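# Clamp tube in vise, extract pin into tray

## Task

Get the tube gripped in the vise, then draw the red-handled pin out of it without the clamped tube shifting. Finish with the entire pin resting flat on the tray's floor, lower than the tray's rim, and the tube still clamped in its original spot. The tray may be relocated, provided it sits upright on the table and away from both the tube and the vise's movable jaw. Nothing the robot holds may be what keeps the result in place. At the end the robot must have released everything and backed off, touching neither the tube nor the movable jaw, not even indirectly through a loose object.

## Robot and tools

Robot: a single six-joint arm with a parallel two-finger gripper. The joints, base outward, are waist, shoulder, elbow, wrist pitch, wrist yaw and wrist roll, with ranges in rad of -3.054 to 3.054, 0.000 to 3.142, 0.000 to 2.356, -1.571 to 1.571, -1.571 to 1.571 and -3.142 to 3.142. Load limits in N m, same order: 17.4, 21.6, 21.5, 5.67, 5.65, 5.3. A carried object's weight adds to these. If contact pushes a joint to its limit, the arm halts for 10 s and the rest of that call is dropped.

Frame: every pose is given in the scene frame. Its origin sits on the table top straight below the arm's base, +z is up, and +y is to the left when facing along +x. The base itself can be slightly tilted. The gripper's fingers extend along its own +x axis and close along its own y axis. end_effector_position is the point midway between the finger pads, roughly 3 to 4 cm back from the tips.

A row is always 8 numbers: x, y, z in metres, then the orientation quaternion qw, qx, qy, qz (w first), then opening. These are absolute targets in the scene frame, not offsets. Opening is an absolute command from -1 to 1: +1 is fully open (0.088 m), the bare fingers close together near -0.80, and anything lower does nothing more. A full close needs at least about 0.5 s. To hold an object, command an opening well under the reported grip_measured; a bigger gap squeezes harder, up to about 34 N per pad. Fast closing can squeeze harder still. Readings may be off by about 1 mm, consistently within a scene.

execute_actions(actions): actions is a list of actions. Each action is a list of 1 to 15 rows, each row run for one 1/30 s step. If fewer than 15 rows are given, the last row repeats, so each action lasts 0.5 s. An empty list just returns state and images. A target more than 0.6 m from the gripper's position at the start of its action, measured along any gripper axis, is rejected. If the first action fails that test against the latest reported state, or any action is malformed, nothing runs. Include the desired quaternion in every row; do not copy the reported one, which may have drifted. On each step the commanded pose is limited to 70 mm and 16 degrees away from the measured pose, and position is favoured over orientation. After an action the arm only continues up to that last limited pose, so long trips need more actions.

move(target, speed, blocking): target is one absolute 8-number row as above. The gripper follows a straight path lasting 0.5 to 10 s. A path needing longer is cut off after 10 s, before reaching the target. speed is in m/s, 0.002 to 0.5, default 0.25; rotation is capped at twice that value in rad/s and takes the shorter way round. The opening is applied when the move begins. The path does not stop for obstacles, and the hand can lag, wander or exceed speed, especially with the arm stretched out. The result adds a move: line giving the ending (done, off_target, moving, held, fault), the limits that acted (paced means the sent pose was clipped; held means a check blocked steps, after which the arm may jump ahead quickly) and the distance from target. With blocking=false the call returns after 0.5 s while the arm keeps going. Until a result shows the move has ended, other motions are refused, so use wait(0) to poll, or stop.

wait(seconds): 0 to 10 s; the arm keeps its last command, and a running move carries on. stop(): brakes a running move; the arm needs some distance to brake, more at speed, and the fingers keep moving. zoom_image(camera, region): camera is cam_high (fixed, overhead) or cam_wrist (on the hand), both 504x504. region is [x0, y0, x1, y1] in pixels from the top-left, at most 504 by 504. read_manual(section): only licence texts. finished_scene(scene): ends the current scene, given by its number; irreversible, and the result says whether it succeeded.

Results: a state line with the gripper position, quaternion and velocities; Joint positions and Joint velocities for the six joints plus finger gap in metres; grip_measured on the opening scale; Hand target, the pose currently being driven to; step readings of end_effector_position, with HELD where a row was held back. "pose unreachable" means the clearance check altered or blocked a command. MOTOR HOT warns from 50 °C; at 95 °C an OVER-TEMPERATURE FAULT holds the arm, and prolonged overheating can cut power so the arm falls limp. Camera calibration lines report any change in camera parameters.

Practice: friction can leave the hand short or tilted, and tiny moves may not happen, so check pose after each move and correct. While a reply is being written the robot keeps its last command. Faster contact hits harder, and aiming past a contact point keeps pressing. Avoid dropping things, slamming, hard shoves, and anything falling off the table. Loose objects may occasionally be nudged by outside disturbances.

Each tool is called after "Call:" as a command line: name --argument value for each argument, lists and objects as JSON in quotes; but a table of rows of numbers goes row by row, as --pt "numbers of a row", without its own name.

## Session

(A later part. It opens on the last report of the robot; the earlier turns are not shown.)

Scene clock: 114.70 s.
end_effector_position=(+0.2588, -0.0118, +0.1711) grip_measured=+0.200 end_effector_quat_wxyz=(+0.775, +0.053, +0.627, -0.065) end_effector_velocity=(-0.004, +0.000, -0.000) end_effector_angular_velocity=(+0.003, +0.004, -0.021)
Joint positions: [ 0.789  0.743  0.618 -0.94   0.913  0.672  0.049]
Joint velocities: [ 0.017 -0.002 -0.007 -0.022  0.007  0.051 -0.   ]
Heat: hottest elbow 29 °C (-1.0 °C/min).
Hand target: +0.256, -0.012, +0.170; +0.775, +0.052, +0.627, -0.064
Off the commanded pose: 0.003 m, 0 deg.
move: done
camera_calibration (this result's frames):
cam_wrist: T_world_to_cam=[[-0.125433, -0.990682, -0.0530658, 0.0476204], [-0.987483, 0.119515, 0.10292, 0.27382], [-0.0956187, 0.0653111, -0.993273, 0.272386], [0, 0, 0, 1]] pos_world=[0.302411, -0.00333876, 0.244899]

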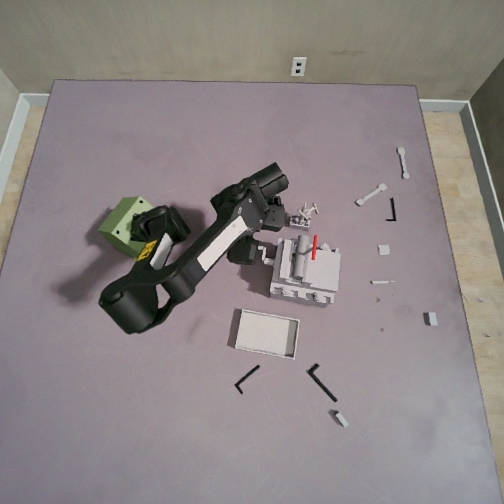

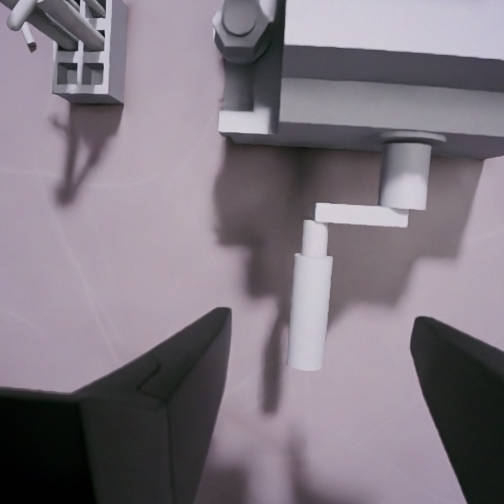

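Call:
move --target '[0.253,-0.012,0.1,0.774,0.052,0.627,-0.0645,0.2]' --speed 0.08

Call:
execute_actions --actions '[[[0.255,-0.013,0.102,0.774,0.052,0.627,-0.0645,-0.9]],[[0.255,-0.013,0.102,0.774,0.052,0.627,-0.0645,-0.9]],[[0.2543,-0.0183,0.1185,0.774,0.052,0.627,-0.0645,-0.9]],[[0.2522,-0.0302,0.1306,0.774,0.052,0.627,-0.0645,-0.9]],[[0.2495,-0.0465,0.135,0.774,0.052,0.627,-0.0645,-0.9]],[[0.2468,-0.0628,0.1306,0.774,0.052,0.627,-0.0645,-0.9]],[[0.2447,-0.0747,0.1185,0.774,0.052,0.627,-0.0645,-0.9]],[[0.244,-0.0791,0.102,0.774,0.052,0.627,-0.0645,-0.9]],[[0.2447,-0.0747,0.0855,0.774,0.052,0.627,-0.0645,-0.9]],[[0.2468,-0.0628,0.0734,0.774,0.052,0.627,-0.0645,-0.9]],[[0.2495,-0.0465,0.069,0.774,0.052,0.627,-0.0645,-0.9]],[[0.2522,-0.0302,0.0734,0.774,0.052,0.627,-0.0645,-0.9]],[[0.2543,-0.0183,0.0855,0.774,0.052,0.627,-0.0645,-0.9]],[[0.255,-0.0139,0.102,0.774,0.052,0.627,-0.0645,-0.9]]]'

Call:
zoom_image --camera "cam_high" --region '[260, 220, 350, 310]'

Scene clock: 131.70 s.
end_effector_position=(+0.2564, -0.0128, +0.1033) grip_measured=+0.200 end_effector_quat_wxyz=(+0.778, +0.057, +0.623, -0.067) end_effector_velocity=(-0.003, -0.000, -0.003) end_effector_angular_velocity=(-0.007, +0.011, +0.019)
Joint positions: [ 0.419  0.759  0.374 -0.362  0.682  0.252  0.049]
Joint velocities: [-0.012  0.007 -0.007  0.007 -0.007 -0.022  0.   ]
Heat: hottest elbow 29 °C (-1.0 °C/min).
Hand target: +0.253, -0.012, +0.100; +0.774, +0.052, +0.628, -0.065
Off the commanded pose: 0.005 m, 1 deg.
move: done
camera_calibration (this result's frames):
cam_wrist: T_world_to_cam=[[-0.1324, -0.989601, -0.0562199, 0.0448398], [-0.987571, 0.126857, 0.0927998, 0.279653], [-0.0847029, 0.0678078, -0.994096, 0.202146], [0, 0, 0, 1]] pos_world=[0.299236, -0.0048094, 0.177522]

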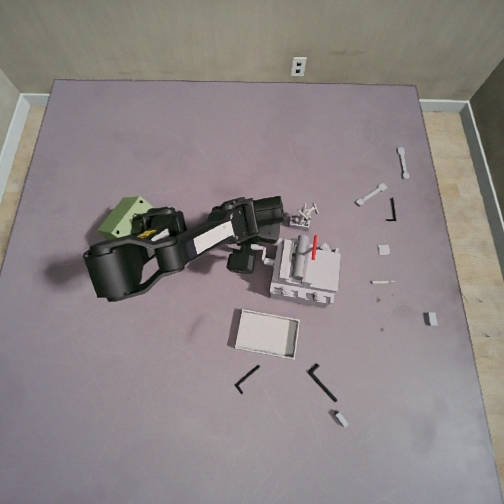

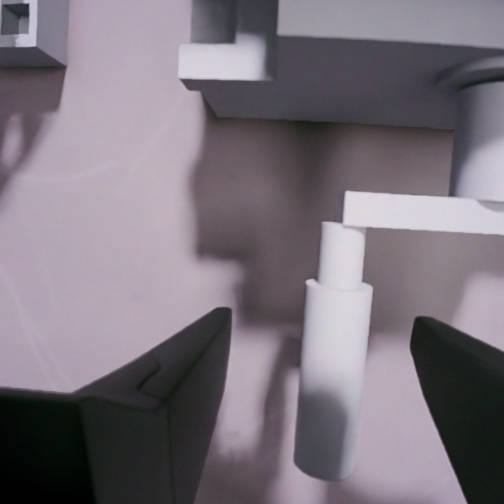

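Scene clock: 138.70 s.
end_effector_position=(+0.2550, -0.0135, +0.1004) grip_measured=-0.498 end_effector_quat_wxyz=(+0.774, +0.054, +0.627, -0.066) end_effector_velocity=(-0.005, -0.001, +0.001) end_effector_angular_velocity=(-0.021, +0.020, +0.029)
Joint positions: [ 0.403  0.769  0.372 -0.357  0.671  0.243  0.015]
Joint velocities: [ 0.012 -0.002  0.002 -0.037  0.022 -0.007 -0.   ]
Heat: hottest elbow 29 °C (+0.0 °C/min).
Hand target: +0.255, -0.014, +0.102; +0.774, +0.052, +0.627, -0.064
Off the commanded pose: 0.002 m, 0 deg.
Step readings (end_effector_position; steps 1 to 15: 1st action; 16 to 30: 2nd action; 31 to 45: 3rd action; 46 to 60: 4th action; 61 to 75: 5th action; 76 to 90: 6th action; 91 to 105: 7th action; 106 to 120: 8th action; 121 to 135: 9th action; 136 to 150: 10th action; 151 to 165: 11th action; 166 to 180: 12th action; 181 to 195: 13th action):
0: (+0.2564, -0.0128, +0.1033)
1: (+0.2563, -0.0128, +0.1032)
2: (+0.2562, -0.0128, +0.1032)
4: (+0.2557, -0.0129, +0.1030)
8: (+0.2553, -0.0135, +0.1028)
15: (+0.2553, -0.0135, +0.1028)
16: (+0.2553, -0.0135, +0.1028)
17: (+0.2553, -0.0135, +0.1028)
19: (+0.2553, -0.0135, +0.1028)
23: (+0.2553, -0.0135, +0.1028)
30: (+0.2553, -0.0134, +0.1028)
31: (+0.2556, -0.0137, +0.1045)
32: (+0.2551, -0.0138, +0.1071)
34: (+0.2548, -0.0147, +0.1116)
38: (+0.2546, -0.0160, +0.1156)
45: (+0.2545, -0.0167, +0.1173)
46: (+0.2549, -0.0177, +0.1190)
47: (+0.2540, -0.0192, +0.1215)
49: (+0.2534, -0.0225, +0.1256)
53: (+0.2529, -0.0256, +0.1286)
60: (+0.2526, -0.0270, +0.1297)
61: (+0.2529, -0.0279, +0.1305)
62: (+0.2518, -0.0300, +0.1314)
64: (+0.2508, -0.0350, +0.1338)
68: (+0.2502, -0.0394, +0.1353)
75: (+0.2497, -0.0414, +0.1356)
76: (+0.2497, -0.0420, +0.1358)
77: (+0.2490, -0.0449, +0.1359)
79: (+0.2479, -0.0544, +0.1355)
83: (+0.2468, -0.0618, +0.1328)
90: (+0.2465, -0.0633, +0.1319)
91: (+0.2458, -0.0647, +0.1305)
92: (+0.2457, -0.0682, +0.1283)
94: (+0.2453, -0.0720, +0.1245)
98: (+0.2449, -0.0742, +0.1215)
105: (+0.2448, -0.0750, +0.1205)
106: (+0.2441, -0.0755, +0.1182)
107: (+0.2444, -0.0773, +0.1151)
109: (+0.2441, -0.0785, +0.1100)
113: (+0.2442, -0.0791, +0.1058)
120: (+0.2442, -0.0791, +0.1040)
121: (+0.2435, -0.0787, +0.1018)
122: (+0.2444, -0.0786, +0.0988)
124: (+0.2444, -0.0772, +0.0936)
128: (+0.2449, -0.0756, +0.0894)
135: (+0.2449, -0.0747, +0.0874)
136: (+0.2444, -0.0737, +0.0858)
137: (+0.2456, -0.0720, +0.0836)
139: (+0.2461, -0.0686, +0.0797)
143: (+0.2467, -0.0648, +0.0765)
150: (+0.2471, -0.0630, +0.0753)
151: (+0.2467, -0.0622, +0.0746)
152: (+0.2476, -0.0599, +0.0738)
154: (+0.2484, -0.0552, +0.0720)
158: (+0.2491, -0.0507, +0.0707)
165: (+0.2494, -0.0491, +0.0706)
166: (+0.2496, -0.0487, +0.0708)
167: (+0.2501, -0.0459, +0.0708)
169: (+0.2508, -0.0386, +0.0712)
173: (+0.2517, -0.0338, +0.0727)
180: (+0.2519, -0.0328, +0.0731)
181: (+0.2528, -0.0311, +0.0745)
182: (+0.2528, -0.0270, +0.0765)
184: (+0.2536, -0.0228, +0.0802)
Lines left out of this list: 7.
camera_calibration (this result's frames):
cam_wrist: T_world_to_cam=[[-0.128303, -0.990335, -0.0526719, 0.0423468], [-0.986968, 0.122305, 0.104574, 0.277315], [-0.0971209, 0.0654026, -0.993121, 0.202267], [0, 0, 0, 1]] pos_world=[0.298778, -0.00520829, 0.174106]

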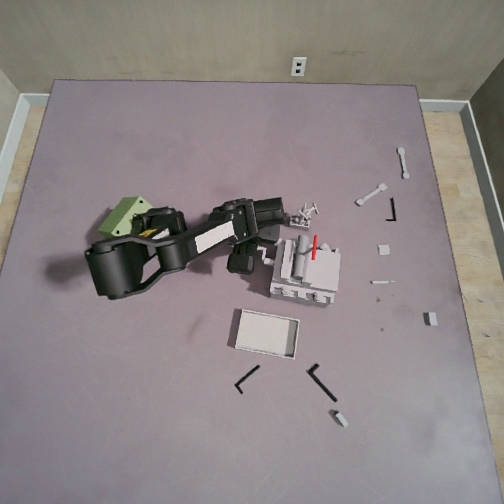

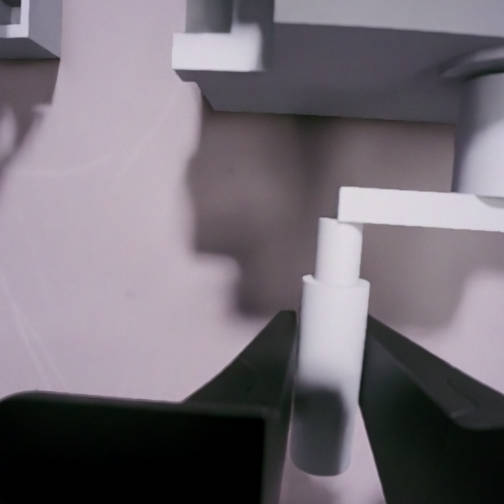

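Region (260, 220, 350, 310) of cam_high's 504x504 image, scaled by 5.600, with more detail than that image has.

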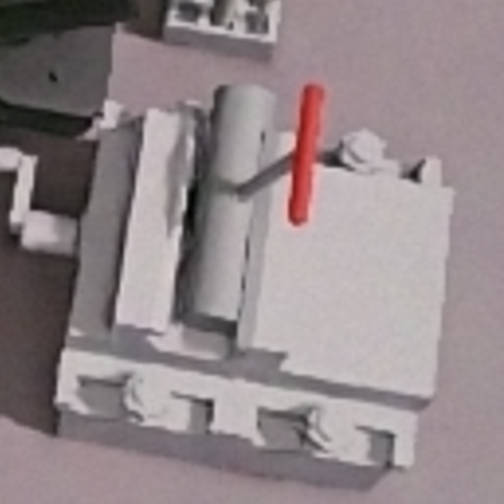

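Call:
execute_actions --actions '[[[0.2537,-0.0234,0.1263,0.774,0.052,0.627,-0.0645,-0.9]],[[0.2498,-0.0465,0.136,0.774,0.052,0.627,-0.0645,-0.9]],[[0.2459,-0.0696,0.1263,0.774,0.052,0.627,-0.0645,-0.9]],[[0.2443,-0.0791,0.103,0.774,0.052,0.627,-0.0645,-0.9]],[[0.2459,-0.0696,0.0797,0.774,0.052,0.627,-0.0645,-0.9]],[[0.2498,-0.0465,0.07,0.774,0.052,0.627,-0.0645,-0.9]],[[0.2537,-0.0234,0.0797,0.774,0.052,0.627,-0.0645,-0.9]],[[0.2553,-0.0139,0.103,0.774,0.052,0.627,-0.0645,-0.9]],[[0.2537,-0.0234,0.1263,0.774,0.052,0.627,-0.0645,-0.9]],[[0.2498,-0.0465,0.136,0.774,0.052,0.627,-0.0645,-0.9]],[[0.2459,-0.0696,0.1263,0.774,0.052,0.627,-0.0645,-0.9]],[[0.2443,-0.0791,0.103,0.774,0.052,0.627,-0.0645,-0.9]]]'

Call:
zoom_image --camera "cam_high" --region '[260, 220, 350, 310]'

Scene clock: 152.37 s.
end_effector_position=(+0.2443, -0.0792, +0.1052) grip_measured=-0.497 end_effector_quat_wxyz=(+0.775, +0.052, +0.626, -0.065) end_effector_velocity=(-0.005, +0.001, -0.006) end_effector_angular_velocity=(+0.013, +0.018, +0.012)
Joint positions: [-0.1    0.523  0.373 -0.437  0.273 -0.113  0.015]
Joint velocities: [-0.032  0.012 -0.012  0.007 -0.037 -0.022 -0.   ]
Heat: hottest elbow 29 °C (-1.0 °C/min).
Hand target: +0.244, -0.079, +0.103; +0.774, +0.052, +0.628, -0.065
Off the commanded pose: 0.002 m, 0 deg.
Step readings (end_effector_position; steps 1 to 15: 1st action; 16 to 30: 2nd action; 31 to 45: 3rd action; 46 to 60: 4th action; 61 to 75: 5th action; 76 to 90: 6th action; 91 to 105: 7th action; 106 to 120: 8th action; 121 to 135: 9th action; 136 to 150: 10th action; 151 to 165: 11th action; 166 to 180: 12th action):
0: (+0.2551, -0.0136, +0.1008)
1: (+0.2559, -0.0140, +0.1037)
2: (+0.2550, -0.0140, +0.1079)
4: (+0.2547, -0.0160, +0.1151)
8: (+0.2540, -0.0192, +0.1216)
15: (+0.2536, -0.0211, +0.1245)
16: (+0.2542, -0.0224, +0.1260)
17: (+0.2528, -0.0250, +0.1279)
19: (+0.2517, -0.0309, +0.1322)
23: (+0.2504, -0.0379, +0.1352)
30: (+0.2497, -0.0416, +0.1361)
31: (+0.2497, -0.0422, +0.1361)
32: (+0.2489, -0.0458, +0.1361)
34: (+0.2473, -0.0588, +0.1345)
38: (+0.2459, -0.0676, +0.1291)
45: (+0.2458, -0.0696, +0.1275)
46: (+0.2448, -0.0709, +0.1250)
47: (+0.2450, -0.0742, +0.1214)
49: (+0.2446, -0.0773, +0.1146)
53: (+0.2444, -0.0788, +0.1081)
60: (+0.2445, -0.0792, +0.1053)
61: (+0.2435, -0.0786, +0.1022)
62: (+0.2445, -0.0784, +0.0982)
64: (+0.2448, -0.0763, +0.0913)
68: (+0.2455, -0.0729, +0.0848)
75: (+0.2461, -0.0706, +0.0818)
76: (+0.2456, -0.0695, +0.0806)
77: (+0.2467, -0.0672, +0.0789)
79: (+0.2475, -0.0625, +0.0754)
83: (+0.2488, -0.0552, +0.0721)
90: (+0.2496, -0.0507, +0.0710)
91: (+0.2499, -0.0505, +0.0714)
92: (+0.2505, -0.0475, +0.0715)
94: (+0.2520, -0.0355, +0.0727)
98: (+0.2534, -0.0258, +0.0777)
105: (+0.2537, -0.0242, +0.0790)
106: (+0.2545, -0.0225, +0.0815)
107: (+0.2544, -0.0190, +0.0853)
109: (+0.2550, -0.0158, +0.0920)
113: (+0.2552, -0.0140, +0.0983)
120: (+0.2552, -0.0135, +0.1011)
121: (+0.2558, -0.0139, +0.1041)
122: (+0.2550, -0.0140, +0.1083)
124: (+0.2547, -0.0160, +0.1154)
128: (+0.2541, -0.0191, +0.1217)
135: (+0.2538, -0.0210, +0.1245)
136: (+0.2543, -0.0222, +0.1260)
137: (+0.2528, -0.0247, +0.1279)
139: (+0.2517, -0.0307, +0.1322)
143: (+0.2506, -0.0376, +0.1353)
150: (+0.2497, -0.0414, +0.1362)
151: (+0.2499, -0.0420, +0.1363)
152: (+0.2490, -0.0455, +0.1362)
154: (+0.2474, -0.0586, +0.1347)
158: (+0.2460, -0.0677, +0.1292)
165: (+0.2458, -0.0697, +0.1275)
166: (+0.2448, -0.0710, +0.1251)
167: (+0.2450, -0.0742, +0.1214)
169: (+0.2445, -0.0773, +0.1146)
173: (+0.2443, -0.0788, +0.1081)
180: end_effector_position above
camera_calibration (this result's frames):
cam_wrist: T_world_to_cam=[[-0.123589, -0.991049, -0.0504735, -0.0252206], [-0.987818, 0.11802, 0.101429, 0.274459], [-0.0945638, 0.062394, -0.993562, 0.20947], [0, 0, 0, 1]] pos_world=[0.287806, -0.0704561, 0.17901]

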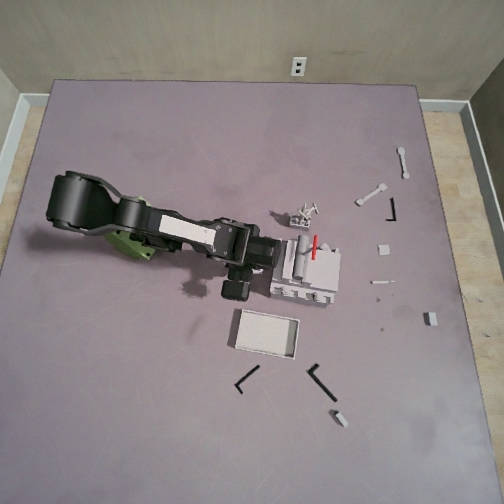

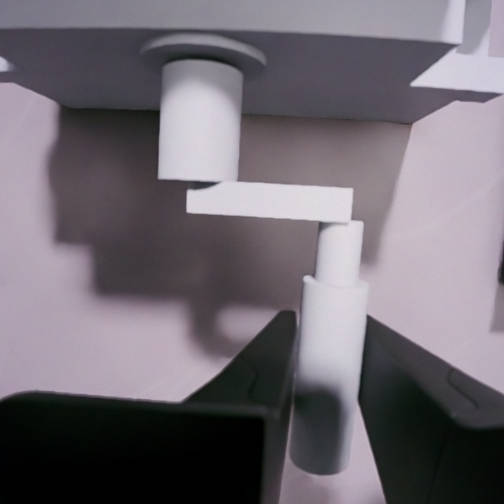

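Region (260, 220, 350, 310) of cam_high's 504x504 image, scaled by 5.600, with more detail than that image has.

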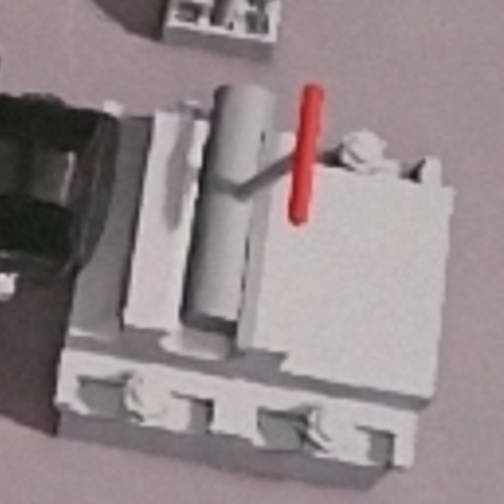

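Call:
execute_actions --actions '[[[0.2459,-0.0696,0.0797,0.774,0.052,0.627,-0.0645,-1]],[[0.2498,-0.0465,0.07,0.774,0.052,0.627,-0.0645,-1]],[[0.2537,-0.0234,0.0797,0.774,0.052,0.627,-0.0645,-1]]]'

Scene clock: 160.80 s.
end_effector_position=(+0.2536, -0.0244, +0.0791) grip_measured=-0.498 end_effector_quat_wxyz=(+0.775, +0.056, +0.626, -0.067) end_effector_velocity=(-0.003, +0.005, +0.000) end_effector_angular_velocity=(+0.010, +0.015, +0.005)
Joint positions: [ 0.248  0.797  0.314 -0.195  0.554  0.119  0.015]
Joint velocities: [ 0.022  0.007  0.002 -0.022  0.007  0.022  0.   ]
Heat: hottest elbow 29 °C (-1.0 °C/min).
Hand target: +0.254, -0.023, +0.080; +0.775, +0.052, +0.627, -0.064
Off the commanded pose: 0.001 m, 1 deg.
Step readings (end_effector_position; steps 1 to 15: 1st action; 16 to 30: 2nd action; 31 to 45: 3rd action):
0: (+0.2443, -0.0792, +0.1046)
1: (+0.2436, -0.0785, +0.1017)
2: (+0.2445, -0.0782, +0.0977)
4: (+0.2448, -0.0760, +0.0910)
8: (+0.2456, -0.0725, +0.0847)
15: (+0.2461, -0.0703, +0.0818)
16: (+0.2455, -0.0691, +0.0805)
17: (+0.2467, -0.0667, +0.0788)
19: (+0.2475, -0.0617, +0.0753)
23: (+0.2490, -0.0544, +0.0722)
30: (+0.2495, -0.0501, +0.0711)
31: (+0.2499, -0.0498, +0.0716)
32: (+0.2507, -0.0469, +0.0717)
34: (+0.2521, -0.0348, +0.0730)
38: (+0.2533, -0.0259, +0.0778)
45: end_effector_position above
camera_calibration (this result's frames):
cam_wrist: T_world_to_cam=[[-0.131506, -0.989841, -0.0540535, 0.0312323], [-0.986907, 0.12559, 0.101203, 0.279751], [-0.0933858, 0.0666545, -0.993396, 0.180743], [0, 0, 0, 1]] pos_world=[0.297074, -0.0162663, 0.152926]

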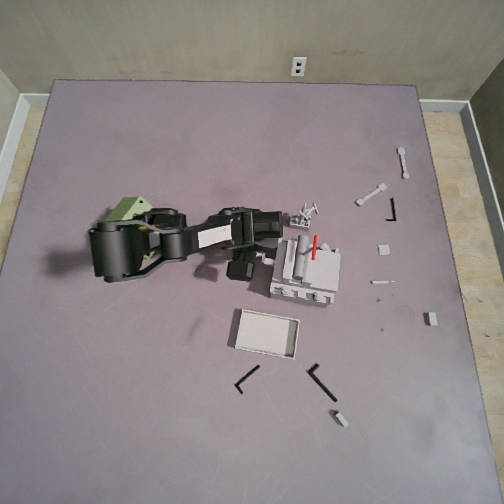

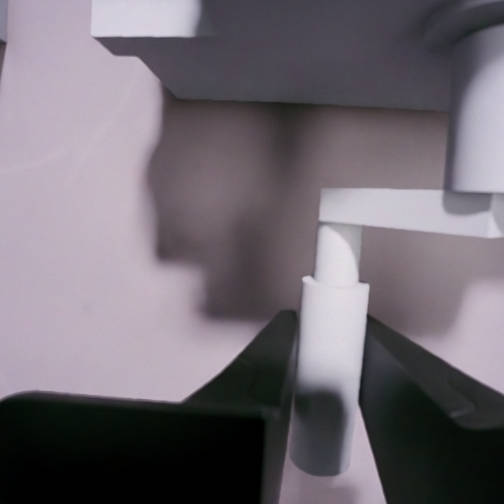

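Call:
execute_actions --actions '[[[0.2553,-0.0139,0.103,0.774,0.052,0.627,-0.0645,-1]],[[0.2537,-0.0234,0.1263,0.774,0.052,0.627,-0.0645,-1]],[[0.2498,-0.0465,0.136,0.774,0.052,0.627,-0.0645,-1]]]'

Scene clock: 165.60 s.
end_effector_position=(+0.2499, -0.0412, +0.1363) grip_measured=-0.497 end_effector_quat_wxyz=(+0.774, +0.061, +0.627, -0.057) end_effector_velocity=(-0.004, -0.003, +0.000) end_effector_angular_velocity=(+0.003, +0.011, +0.012)
Joint positions: [ 0.366  0.544  0.459 -0.645  0.621  0.208  0.015]
Joint velocities: [-0.022 -0.022 -0.002 -0.022 -0.022 -0.022 -0.   ]
Heat: hottest elbow 29 °C (+0.0 °C/min).
Hand target: +0.250, -0.046, +0.136; +0.774, +0.052, +0.628, -0.064
Off the commanded pose: 0.005 m, 1 deg.
Step readings (end_effector_position; steps 1 to 15: 1st action; 16 to 30: 2nd action; 31 to 45: 3rd action):
0: (+0.2538, -0.0242, +0.0793)
1: (+0.2545, -0.0225, +0.0817)
2: (+0.2545, -0.0190, +0.0855)
4: (+0.2551, -0.0158, +0.0921)
8: (+0.2553, -0.0140, +0.0984)
15: (+0.2554, -0.0136, +0.1012)
16: (+0.2561, -0.0139, +0.1041)
17: (+0.2551, -0.0141, +0.1082)
19: (+0.2548, -0.0160, +0.1154)
23: (+0.2543, -0.0191, +0.1218)
30: (+0.2538, -0.0210, +0.1245)
31: (+0.2544, -0.0221, +0.1260)
32: (+0.2530, -0.0245, +0.1279)
34: (+0.2519, -0.0306, +0.1323)
38: (+0.2507, -0.0374, +0.1354)
45: end_effector_position above
camera_calibration (this result's frames):
cam_wrist: T_world_to_cam=[[-0.123322, -0.989519, -0.0751296, 0.0179728], [-0.987763, 0.115114, 0.105226, 0.27169], [-0.0954745, 0.0871869, -0.991606, 0.239566], [0, 0, 0, 1]] pos_world=[0.293455, -0.034378, 0.210317]

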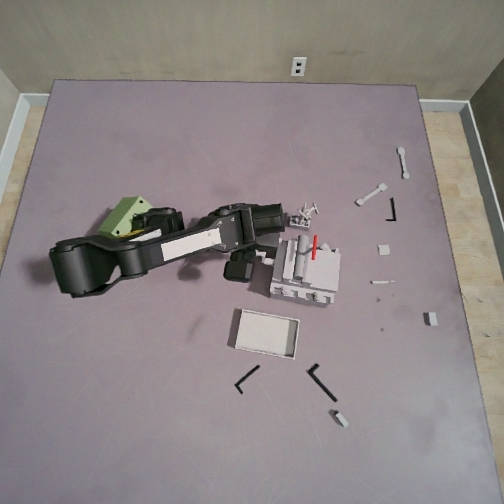

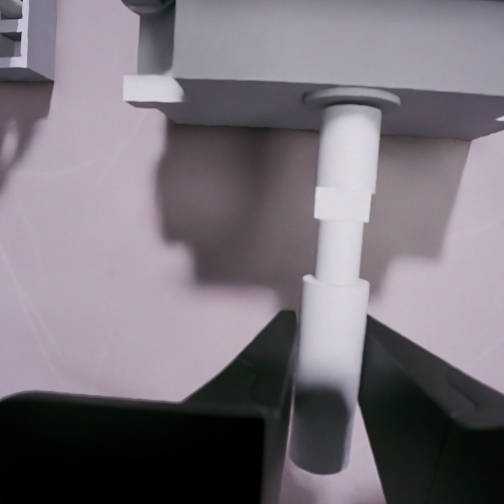

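Call:
execute_actions --actions '[[[0.2459,-0.0696,0.1263,0.774,0.052,0.627,-0.0645,-1]],[[0.2443,-0.0791,0.103,0.774,0.052,0.627,-0.0645,-1]],[[0.2459,-0.0696,0.0797,0.774,0.052,0.627,-0.0645,-1]]]'

Scene clock: 171.33 s.
end_effector_position=(+0.2462, -0.0703, +0.0819) grip_measured=-0.497 end_effector_quat_wxyz=(+0.776, +0.053, +0.625, -0.065) end_effector_velocity=(+0.003, +0.003, -0.003) end_effector_angular_velocity=(+0.016, -0.012, +0.008)
Joint positions: [-0.085  0.64   0.315 -0.263  0.284 -0.103  0.015]
Joint velocities: [-0.002  0.022 -0.007  0.037 -0.022 -0.007  0.   ]
Heat: hottest elbow 30 °C (+1.0 °C/min).
Hand target: +0.246, -0.070, +0.080; +0.774, +0.052, +0.627, -0.064
Off the commanded pose: 0.002 m, 0 deg.
Step readings (end_effector_position; steps 1 to 15: 1st action; 16 to 30: 2nd action; 31 to 45: 3rd action):
0: (+0.2499, -0.0420, +0.1366)
1: (+0.2499, -0.0427, +0.1365)
2: (+0.2490, -0.0463, +0.1363)
4: (+0.2475, -0.0591, +0.1346)
8: (+0.2462, -0.0677, +0.1293)
15: (+0.2460, -0.0698, +0.1276)
16: (+0.2449, -0.0712, +0.1250)
17: (+0.2451, -0.0744, +0.1213)
19: (+0.2447, -0.0774, +0.1146)
23: (+0.2446, -0.0789, +0.1082)
30: (+0.2445, -0.0792, +0.1053)
31: (+0.2437, -0.0785, +0.1022)
32: (+0.2445, -0.0783, +0.0981)
34: (+0.2449, -0.0762, +0.0913)
38: (+0.2457, -0.0726, +0.0849)
45: end_effector_position above
camera_calibration (this result's frames):
cam_wrist: T_world_to_cam=[[-0.125542, -0.99071, -0.0522872, -0.0167329], [-0.98781, 0.119937, 0.0992285, 0.277922], [-0.0920354, 0.0641071, -0.99369, 0.185428], [0, 0, 0, 1]] pos_world=[0.289499, -0.061798, 0.155805]

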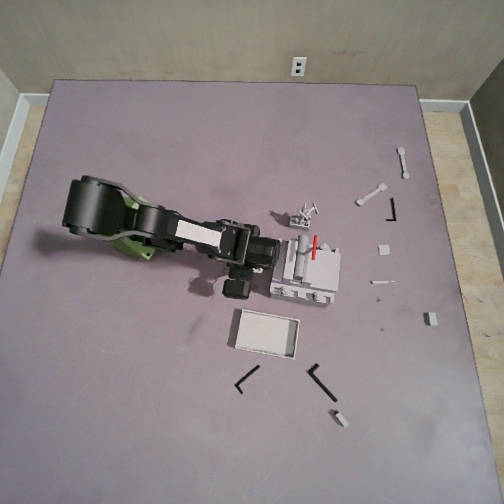

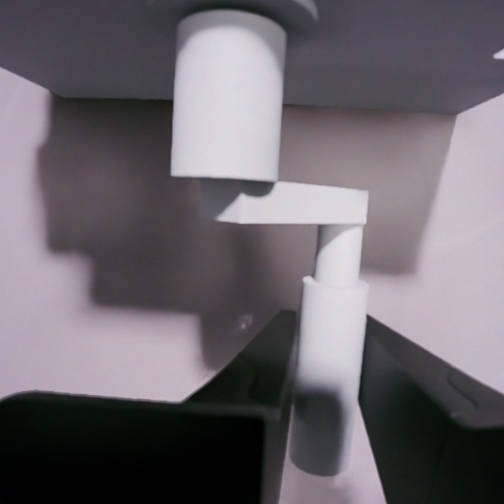

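Call:
execute_actions --actions '[[[0.2498,-0.0465,0.07,0.774,0.052,0.627,-0.0645,-1]],[[0.2537,-0.0234,0.0797,0.774,0.052,0.627,-0.0645,-1]],[[0.2553,-0.0139,0.103,0.774,0.052,0.627,-0.0645,-1]]]'

Scene clock: 177.00 s.
end_effector_position=(+0.2555, -0.0136, +0.1012) grip_measured=-0.498 end_effector_quat_wxyz=(+0.774, +0.056, +0.627, -0.067) end_effector_velocity=(-0.003, -0.000, +0.003) end_effector_angular_velocity=(-0.012, +0.016, +0.022)
Joint positions: [ 0.406  0.767  0.375 -0.363  0.672  0.248  0.015]
Joint velocities: [ 0.022 -0.007  0.012 -0.051  0.022  0.007 -0.   ]
Heat: hottest elbow 30 °C (+1.0 °C/min).
Hand target: +0.255, -0.014, +0.103; +0.774, +0.052, +0.627, -0.065
Off the commanded pose: 0.002 m, 0 deg.
Step readings (end_effector_position; steps 1 to 15: 1st action; 16 to 30: 2nd action; 31 to 45: 3rd action):
0: (+0.2461, -0.0698, +0.0813)
1: (+0.2458, -0.0687, +0.0802)
2: (+0.2469, -0.0664, +0.0786)
4: (+0.2477, -0.0613, +0.0752)
8: (+0.2491, -0.0541, +0.0722)
15: (+0.2498, -0.0501, +0.0713)
16: (+0.2502, -0.0498, +0.0718)
17: (+0.2509, -0.0466, +0.0718)
19: (+0.2521, -0.0345, +0.0732)
23: (+0.2535, -0.0259, +0.0780)
30: (+0.2538, -0.0244, +0.0792)
31: (+0.2546, -0.0227, +0.0815)
32: (+0.2546, -0.0192, +0.0854)
34: (+0.2552, -0.0158, +0.0921)
38: (+0.2554, -0.0140, +0.0984)
45: end_effector_position above
camera_calibration (this result's frames):
cam_wrist: T_world_to_cam=[[-0.131512, -0.989841, -0.0540288, 0.0433504], [-0.98664, 0.12541, 0.103989, 0.277693], [-0.096157, 0.0669828, -0.99311, 0.202937], [0, 0, 0, 1]] pos_world=[0.299198, -0.00550872, 0.175004]

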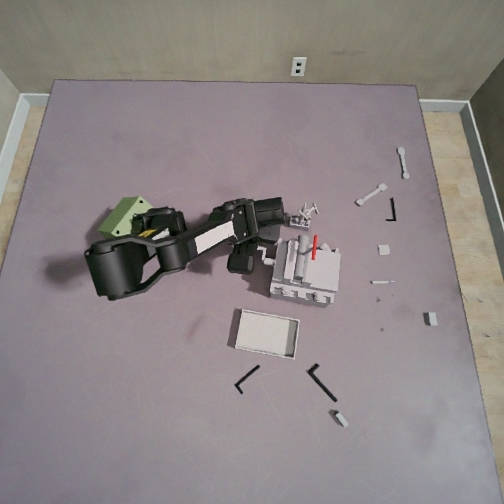

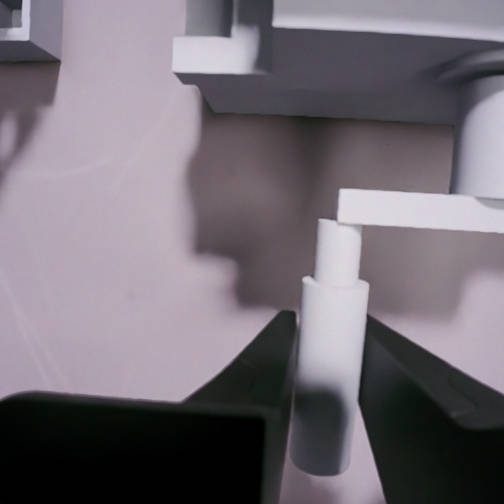

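Call:
execute_actions --actions '[[[0.2537,-0.0234,0.1263,0.774,0.052,0.627,-0.0645,-1]],[[0.2498,-0.0465,0.136,0.774,0.052,0.627,-0.0645,-1]],[[0.2459,-0.0696,0.1263,0.774,0.052,0.627,-0.0645,-1]]]'

Scene clock: 181.23 s.
end_effector_position=(+0.2461, -0.0697, +0.1277) grip_measured=-0.496 end_effector_quat_wxyz=(+0.773, +0.050, +0.629, -0.065) end_effector_velocity=(-0.002, -0.001, -0.003) end_effector_angular_velocity=(+0.020, +0.004, +0.008)
Joint positions: [ 0.084  0.479  0.436 -0.588  0.428 -0.002  0.015]
Joint velocities: [-0.056 -0.007 -0.007  0.007 -0.066 -0.037 -0.   ]
Heat: hottest elbow 30 °C (+1.0 °C/min).
Hand target: +0.246, -0.070, +0.126; +0.774, +0.052, +0.627, -0.065
Off the commanded pose: 0.001 m, 0 deg.
Step readings (end_effector_position; steps 1 to 15: 1st action; 16 to 30: 2nd action; 31 to 45: 3rd action):
0: (+0.2554, -0.0135, +0.1016)
1: (+0.2561, -0.0140, +0.1045)
2: (+0.2553, -0.0141, +0.1087)
4: (+0.2551, -0.0161, +0.1157)
8: (+0.2544, -0.0192, +0.1219)
15: (+0.2540, -0.0210, +0.1246)
16: (+0.2545, -0.0222, +0.1261)
17: (+0.2532, -0.0247, +0.1281)
19: (+0.2521, -0.0307, +0.1325)
23: (+0.2507, -0.0376, +0.1355)
30: (+0.2500, -0.0414, +0.1364)
31: (+0.2502, -0.0421, +0.1365)
32: (+0.2493, -0.0457, +0.1364)
34: (+0.2476, -0.0586, +0.1348)
38: (+0.2464, -0.0677, +0.1295)
45: end_effector_position above
camera_calibration (this result's frames):
cam_wrist: T_world_to_cam=[[-0.121597, -0.991456, -0.0472165, -0.015476], [-0.987443, 0.115998, 0.107245, 0.271818], [-0.100852, 0.0596643, -0.993111, 0.232678], [0, 0, 0, 1]] pos_world=[0.289989, -0.0607566, 0.201193]

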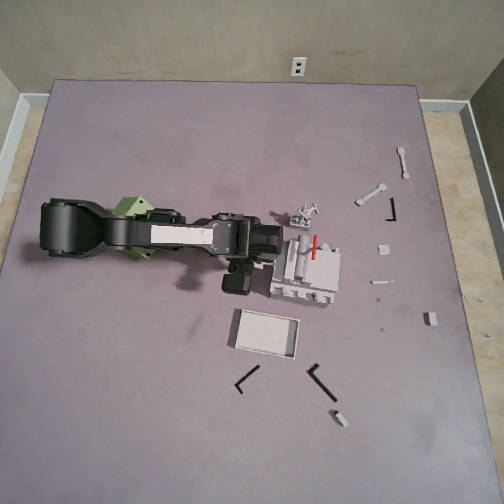

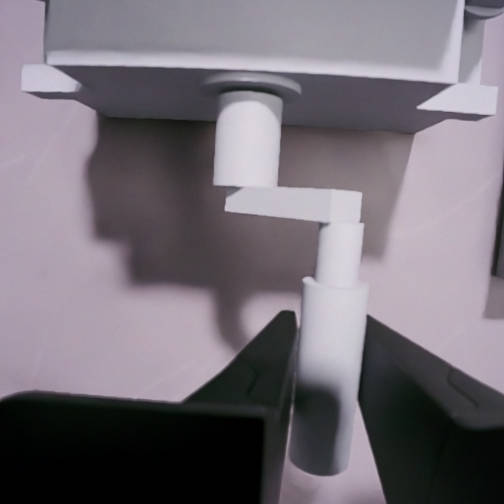

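Call:
execute_actions --actions '[[[0.2443,-0.0791,0.103,0.774,0.052,0.627,-0.0645,-1]],[[0.2459,-0.0696,0.0797,0.774,0.052,0.627,-0.0645,-1]],[[0.2498,-0.0465,0.07,0.774,0.052,0.627,-0.0645,-1]]]'

Scene clock: 186.60 s.
end_effector_position=(+0.2500, -0.0503, +0.0714) grip_measured=-0.497 end_effector_quat_wxyz=(+0.775, +0.050, +0.626, -0.071) end_effector_velocity=(-0.003, +0.008, -0.002) end_effector_angular_velocity=(+0.025, +0.015, +0.020)
Joint positions: [ 0.057  0.751  0.295 -0.162  0.414 -0.014  0.015]
Joint velocities: [ 0.022  0.017 -0.002 -0.007 -0.007  0.007 -0.   ]
Heat: hottest elbow 30 °C (+1.0 °C/min).
Hand target: +0.250, -0.047, +0.070; +0.775, +0.052, +0.627, -0.064
Off the commanded pose: 0.004 m, 1 deg.
Step readings (end_effector_position; steps 1 to 15: 1st action; 16 to 30: 2nd action; 31 to 45: 3rd action):
0: (+0.2460, -0.0701, +0.1274)
1: (+0.2451, -0.0713, +0.1249)
2: (+0.2453, -0.0745, +0.1212)
4: (+0.2449, -0.0774, +0.1146)
8: (+0.2447, -0.0789, +0.1082)
15: (+0.2448, -0.0792, +0.1055)
16: (+0.2439, -0.0786, +0.1024)
17: (+0.2449, -0.0784, +0.0984)
19: (+0.2451, -0.0762, +0.0914)
23: (+0.2460, -0.0727, +0.0850)
30: (+0.2464, -0.0705, +0.0820)
31: (+0.2459, -0.0693, +0.0807)
32: (+0.2471, -0.0670, +0.0791)
34: (+0.2479, -0.0620, +0.0756)
38: (+0.2493, -0.0547, +0.0724)
45: end_effector_position above
camera_calibration (this result's frames):
cam_wrist: T_world_to_cam=[[-0.130429, -0.990644, -0.0401503, 0.00332168], [-0.986801, 0.125789, 0.101982, 0.280213], [-0.0959775, 0.0529218, -0.993976, 0.174509], [0, 0, 0, 1]] pos_world=[0.293696, -0.0411925, 0.145014]

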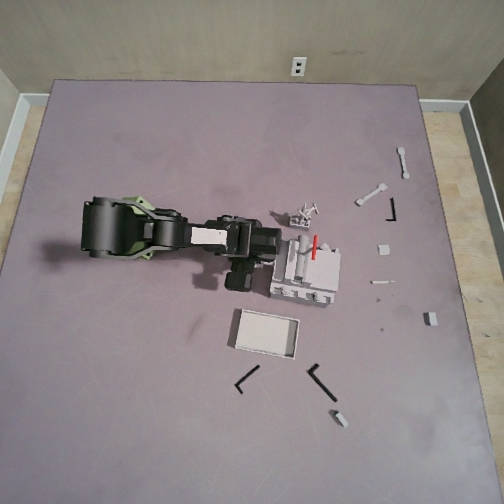

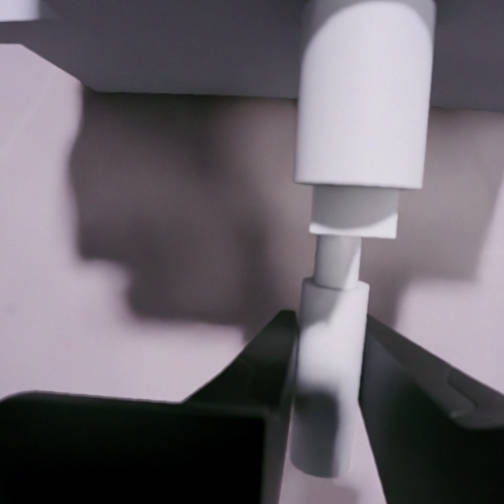

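Call:
execute_actions --actions '[[[0.2537,-0.0234,0.0797,0.774,0.052,0.627,-0.0645,-1]],[[0.2553,-0.0139,0.103,0.774,0.052,0.627,-0.0645,-1]],[[0.2537,-0.0234,0.1263,0.774,0.052,0.627,-0.0645,-1]]]'

Scene clock: 191.10 s.
end_effector_position=(+0.2541, -0.0211, +0.1248) grip_measured=-0.497 end_effector_quat_wxyz=(+0.773, +0.058, +0.628, -0.063) end_effector_velocity=(-0.003, -0.001, +0.004) end_effector_angular_velocity=(+0.000, +0.010, +0.016)
Joint positions: [ 0.464  0.671  0.436 -0.554  0.705  0.301  0.015]
Joint velocities: [ 0.017 -0.017  0.012 -0.051  0.007  0.007 -0.   ]
Heat: hottest elbow 30 °C (+1.0 °C/min).
Hand target: +0.254, -0.023, +0.126; +0.775, +0.052, +0.627, -0.065
Off the commanded pose: 0.003 m, 1 deg.
Step readings (end_effector_position; steps 1 to 15: 1st action; 16 to 30: 2nd action; 31 to 45: 3rd action):
0: (+0.2500, -0.0498, +0.0712)
1: (+0.2505, -0.0496, +0.0717)
2: (+0.2511, -0.0465, +0.0718)
4: (+0.2525, -0.0345, +0.0732)
8: (+0.2538, -0.0260, +0.0780)
15: (+0.2540, -0.0244, +0.0792)
16: (+0.2548, -0.0226, +0.0816)
17: (+0.2548, -0.0191, +0.0855)
19: (+0.2554, -0.0158, +0.0922)
23: (+0.2556, -0.0140, +0.0985)
30: (+0.2556, -0.0136, +0.1013)
31: (+0.2564, -0.0140, +0.1044)
32: (+0.2556, -0.0142, +0.1085)
34: (+0.2552, -0.0161, +0.1156)
38: (+0.2546, -0.0193, +0.1221)
45: end_effector_position above
camera_calibration (this result's frames):
cam_wrist: T_world_to_cam=[[-0.129719, -0.989605, -0.0620834, 0.0375086], [-0.986715, 0.122657, 0.106533, 0.274506], [-0.0978105, 0.075078, -0.992369, 0.227173], [0, 0, 0, 1]] pos_world=[0.297944, -0.013607, 0.198524]

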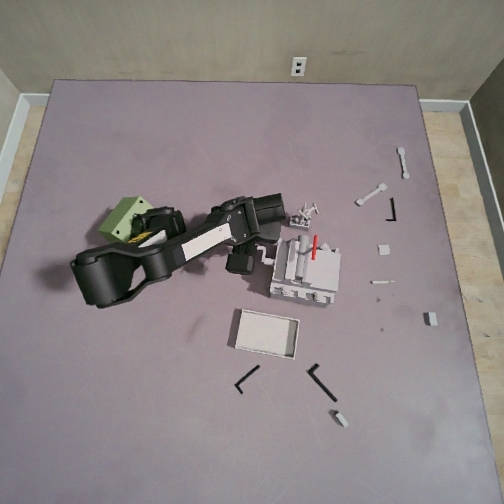

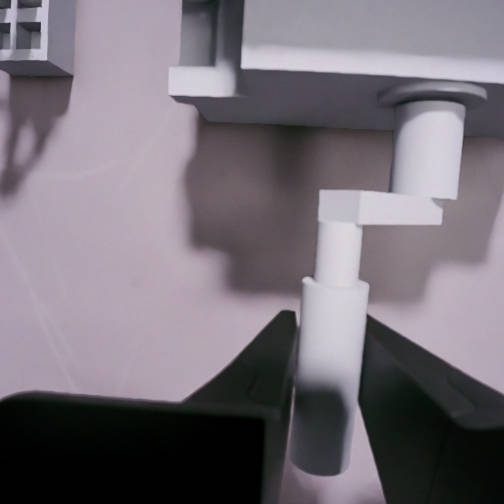

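Call:
execute_actions --actions '[[[0.2498,-0.0465,0.136,0.774,0.052,0.627,-0.0645,-1]],[[0.2459,-0.0696,0.1263,0.774,0.052,0.627,-0.0645,-1]],[[0.2443,-0.0791,0.103,0.774,0.052,0.627,-0.0645,-1]]]'

Scene clock: 196.60 s.
end_effector_position=(+0.2442, -0.0782, +0.1105) grip_measured=-0.497 end_effector_quat_wxyz=(+0.777, +0.054, +0.624, -0.060) end_effector_velocity=(-0.001, +0.000, -0.008) end_effector_angular_velocity=(+0.006, +0.001, +0.003)
Joint positions: [-0.091  0.497  0.382 -0.469  0.27  -0.112  0.015]
Joint velocities: [-0.037  0.027 -0.022  0.051 -0.037 -0.022 -0.   ]
Heat: hottest elbow 30 °C (+1.0 °C/min).
Hand target: +0.244, -0.079, +0.104; +0.774, +0.052, +0.627, -0.065
Off the commanded pose: 0.008 m, 1 deg.
Step readings (end_effector_position; steps 1 to 15: 1st action; 16 to 30: 2nd action; 31 to 45: 3rd action):
0: (+0.2541, -0.0216, +0.1253)
1: (+0.2547, -0.0227, +0.1267)
2: (+0.2533, -0.0251, +0.1284)
4: (+0.2522, -0.0311, +0.1327)
8: (+0.2509, -0.0378, +0.1356)
15: (+0.2502, -0.0416, +0.1364)
16: (+0.2504, -0.0423, +0.1365)
17: (+0.2495, -0.0455, +0.1364)
19: (+0.2482, -0.0544, +0.1358)
23: (+0.2469, -0.0628, +0.1327)
30: (+0.2464, -0.0654, +0.1309)
31: (+0.2451, -0.0666, +0.1286)
32: (+0.2454, -0.0703, +0.1257)
34: (+0.2447, -0.0744, +0.1200)
38: (+0.2443, -0.0772, +0.1140)
45: end_effector_position above
camera_calibration (this result's frames):
cam_wrist: T_world_to_cam=[[-0.11864, -0.991168, -0.059249, -0.0242822], [-0.988992, 0.112644, 0.0959521, 0.274179], [-0.0884306, 0.0699806, -0.993621, 0.213728], [0, 0, 0, 1]] pos_world=[0.28718, -0.0699092, 0.184618]

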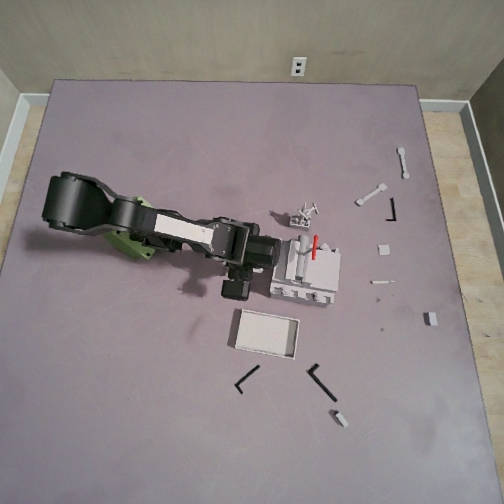

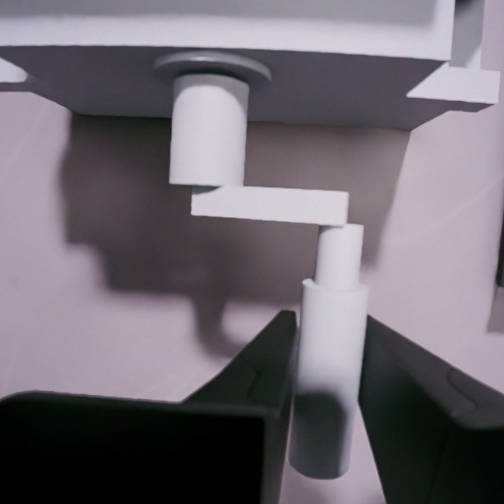

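Call:
execute_actions --actions '[[[0.2443,-0.0791,0.09,0.774,0.052,0.627,-0.0645,-1]],[[0.2443,-0.0791,0.09,0.774,0.052,0.627,-0.0645,-1]],[[0.2443,-0.0791,0.097,0.774,0.052,0.627,-0.0645,0.1]]]'

Call:
move --target '[0.25,-0.078,0.17,0.774,0.052,0.627,-0.0645,0.1]' --speed 0.15

Call:
move --target '[0.354,-0.046,0.242,0.884,0.038,0.46,-0.074,-0.2]' --speed 0.15

Scene clock: 206.53 s.
end_effector_position=(+0.2431, -0.0789, +0.0965) grip_measured=+0.091 end_effector_quat_wxyz=(+0.775, +0.052, +0.627, -0.064) end_effector_velocity=(-0.004, +0.002, -0.002) end_effector_angular_velocity=(+0.007, +0.010, +0.010)
Joint positions: [-0.125  0.553  0.349 -0.381  0.252 -0.129  0.043]
Joint velocities: [-0.002 -0.002 -0.007 -0.007 -0.007 -0.007  0.004]
Heat: hottest elbow 29 °C (+0.0 °C/min).
Hand target: +0.244, -0.079, +0.097; +0.774, +0.052, +0.627, -0.064
Off the commanded pose: 0.001 m, 0 deg.
Step readings (end_effector_position; steps 1 to 15: 1st action; 16 to 30: 2nd action; 31 to 45: 3rd action):
0: (+0.2442, -0.0785, +0.1093)
1: (+0.2436, -0.0783, +0.1078)
2: (+0.2438, -0.0787, +0.1060)
4: (+0.2439, -0.0788, +0.1027)
8: (+0.2439, -0.0786, +0.0996)
15: (+0.2441, -0.0784, +0.0977)
16: (+0.2440, -0.0784, +0.0976)
17: (+0.2441, -0.0784, +0.0975)
19: (+0.2441, -0.0783, +0.0974)
23: (+0.2441, -0.0783, +0.0973)
30: (+0.2440, -0.0783, +0.0971)
31: (+0.2441, -0.0783, +0.0971)
32: (+0.2442, -0.0783, +0.0972)
34: (+0.2453, -0.0789, +0.0975)
38: (+0.2436, -0.0788, +0.0966)
45: end_effector_position above
camera_calibration (this result's frames):
cam_wrist: T_world_to_cam=[[-0.122001, -0.991213, -0.051104, -0.0258586], [-0.98786, 0.116278, 0.103011, 0.273793], [-0.0961635, 0.0630511, -0.993367, 0.201089], [0, 0, 0, 1]] pos_world=[0.286652, -0.0701463, 0.17023]

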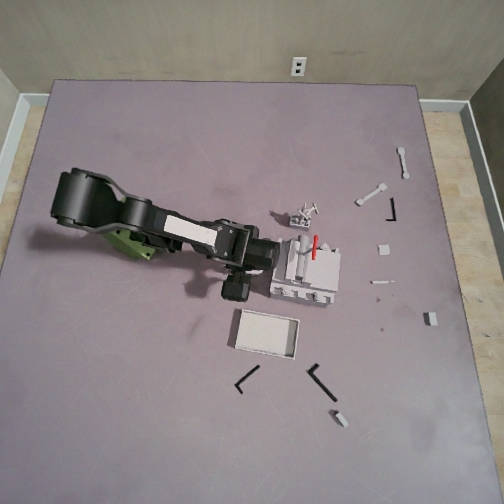

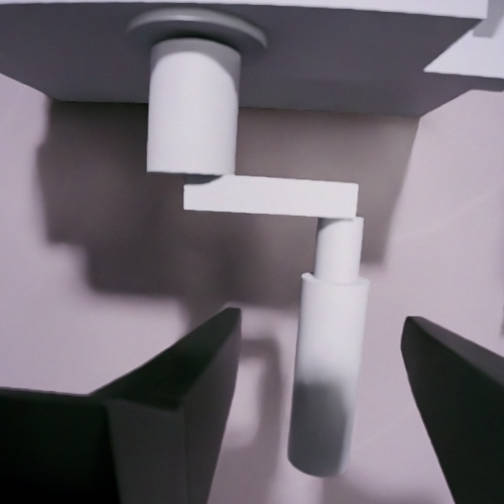

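Scene clock: 207.57 s.
end_effector_position=(+0.2484, -0.0772, +0.1678) grip_measured=+0.100 end_effector_quat_wxyz=(+0.773, +0.050, +0.629, -0.063) end_effector_velocity=(-0.002, -0.000, +0.001) end_effector_angular_velocity=(-0.012, +0.005, +0.001)
Joint positions: [ 0.226  0.423  0.579 -0.835  0.537  0.094  0.044]
Joint velocities: [ 0.032 -0.002  0.002 -0.022  0.037  0.022 -0.   ]
Heat: hottest elbow 30 °C (+1.0 °C/min).
Hand target: +0.250, -0.078, +0.170; +0.775, +0.052, +0.627, -0.064
Off the commanded pose: 0.003 m, 0 deg.
move: done
camera_calibration (this result's frames):
cam_wrist: T_world_to_cam=[[-0.119259, -0.991619, -0.0496818, -0.0208827], [-0.987544, 0.113299, 0.10918, 0.270185], [-0.102636, 0.0620836, -0.99278, 0.273745], [0, 0, 0, 1]] pos_world=[0.292425, -0.0683144, 0.241232]

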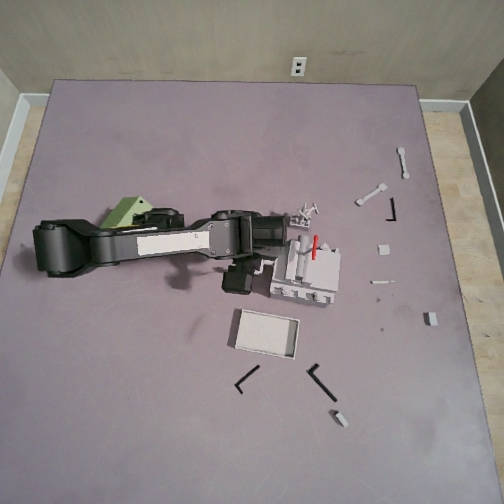

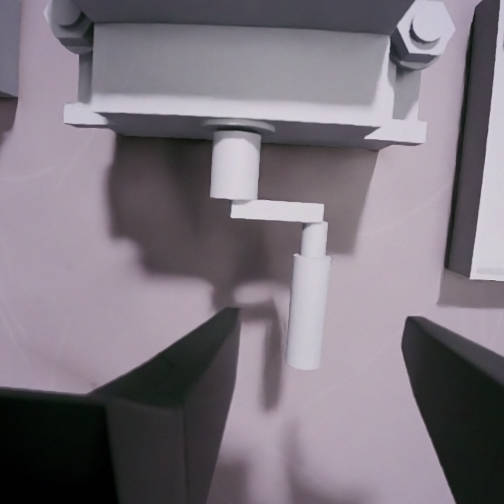

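Scene clock: 209.37 s.
end_effector_position=(+0.3528, -0.0468, +0.2404) grip_measured=-0.200 end_effector_quat_wxyz=(+0.884, +0.039, +0.461, -0.075) end_effector_velocity=(+0.000, -0.001, -0.001) end_effector_angular_velocity=(-0.019, +0.002, +0.010)
Joint positions: [ 0.782  0.624  0.726 -0.477  1.065  0.084  0.029]
Joint velocities: [-0.002  0.002 -0.002  0.007  0.007 -0.022 -0.   ]
Heat: hottest elbow 30 °C (+1.0 °C/min).
Hand target: +0.354, -0.046, +0.242; +0.884, +0.038, +0.460, -0.074
Off the commanded pose: 0.002 m, 0 deg.
move: done
camera_calibration (this result's frames):
cam_wrist: T_world_to_cam=[[-0.109962, -0.993463, -0.0306643, 0.0174364], [-0.9497, 0.114119, -0.291627, 0.44497], [0.29322, -0.00294594, -0.95604, 0.203102], [0, 0, 0, 1]] pos_world=[0.364952, -0.0328588, 0.324474]

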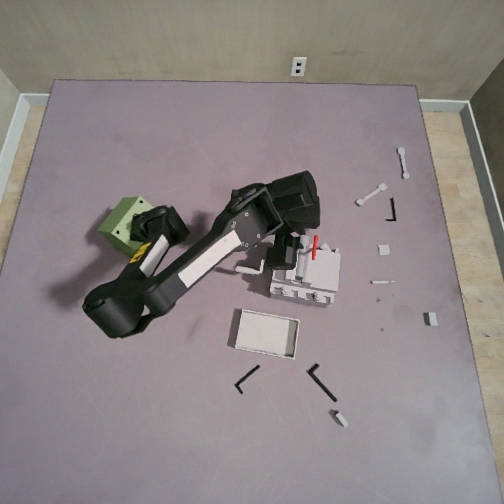

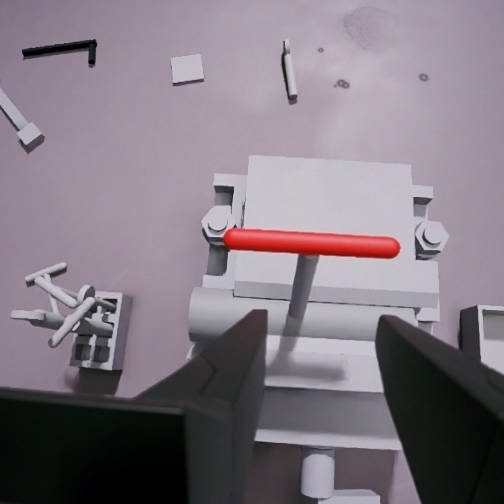

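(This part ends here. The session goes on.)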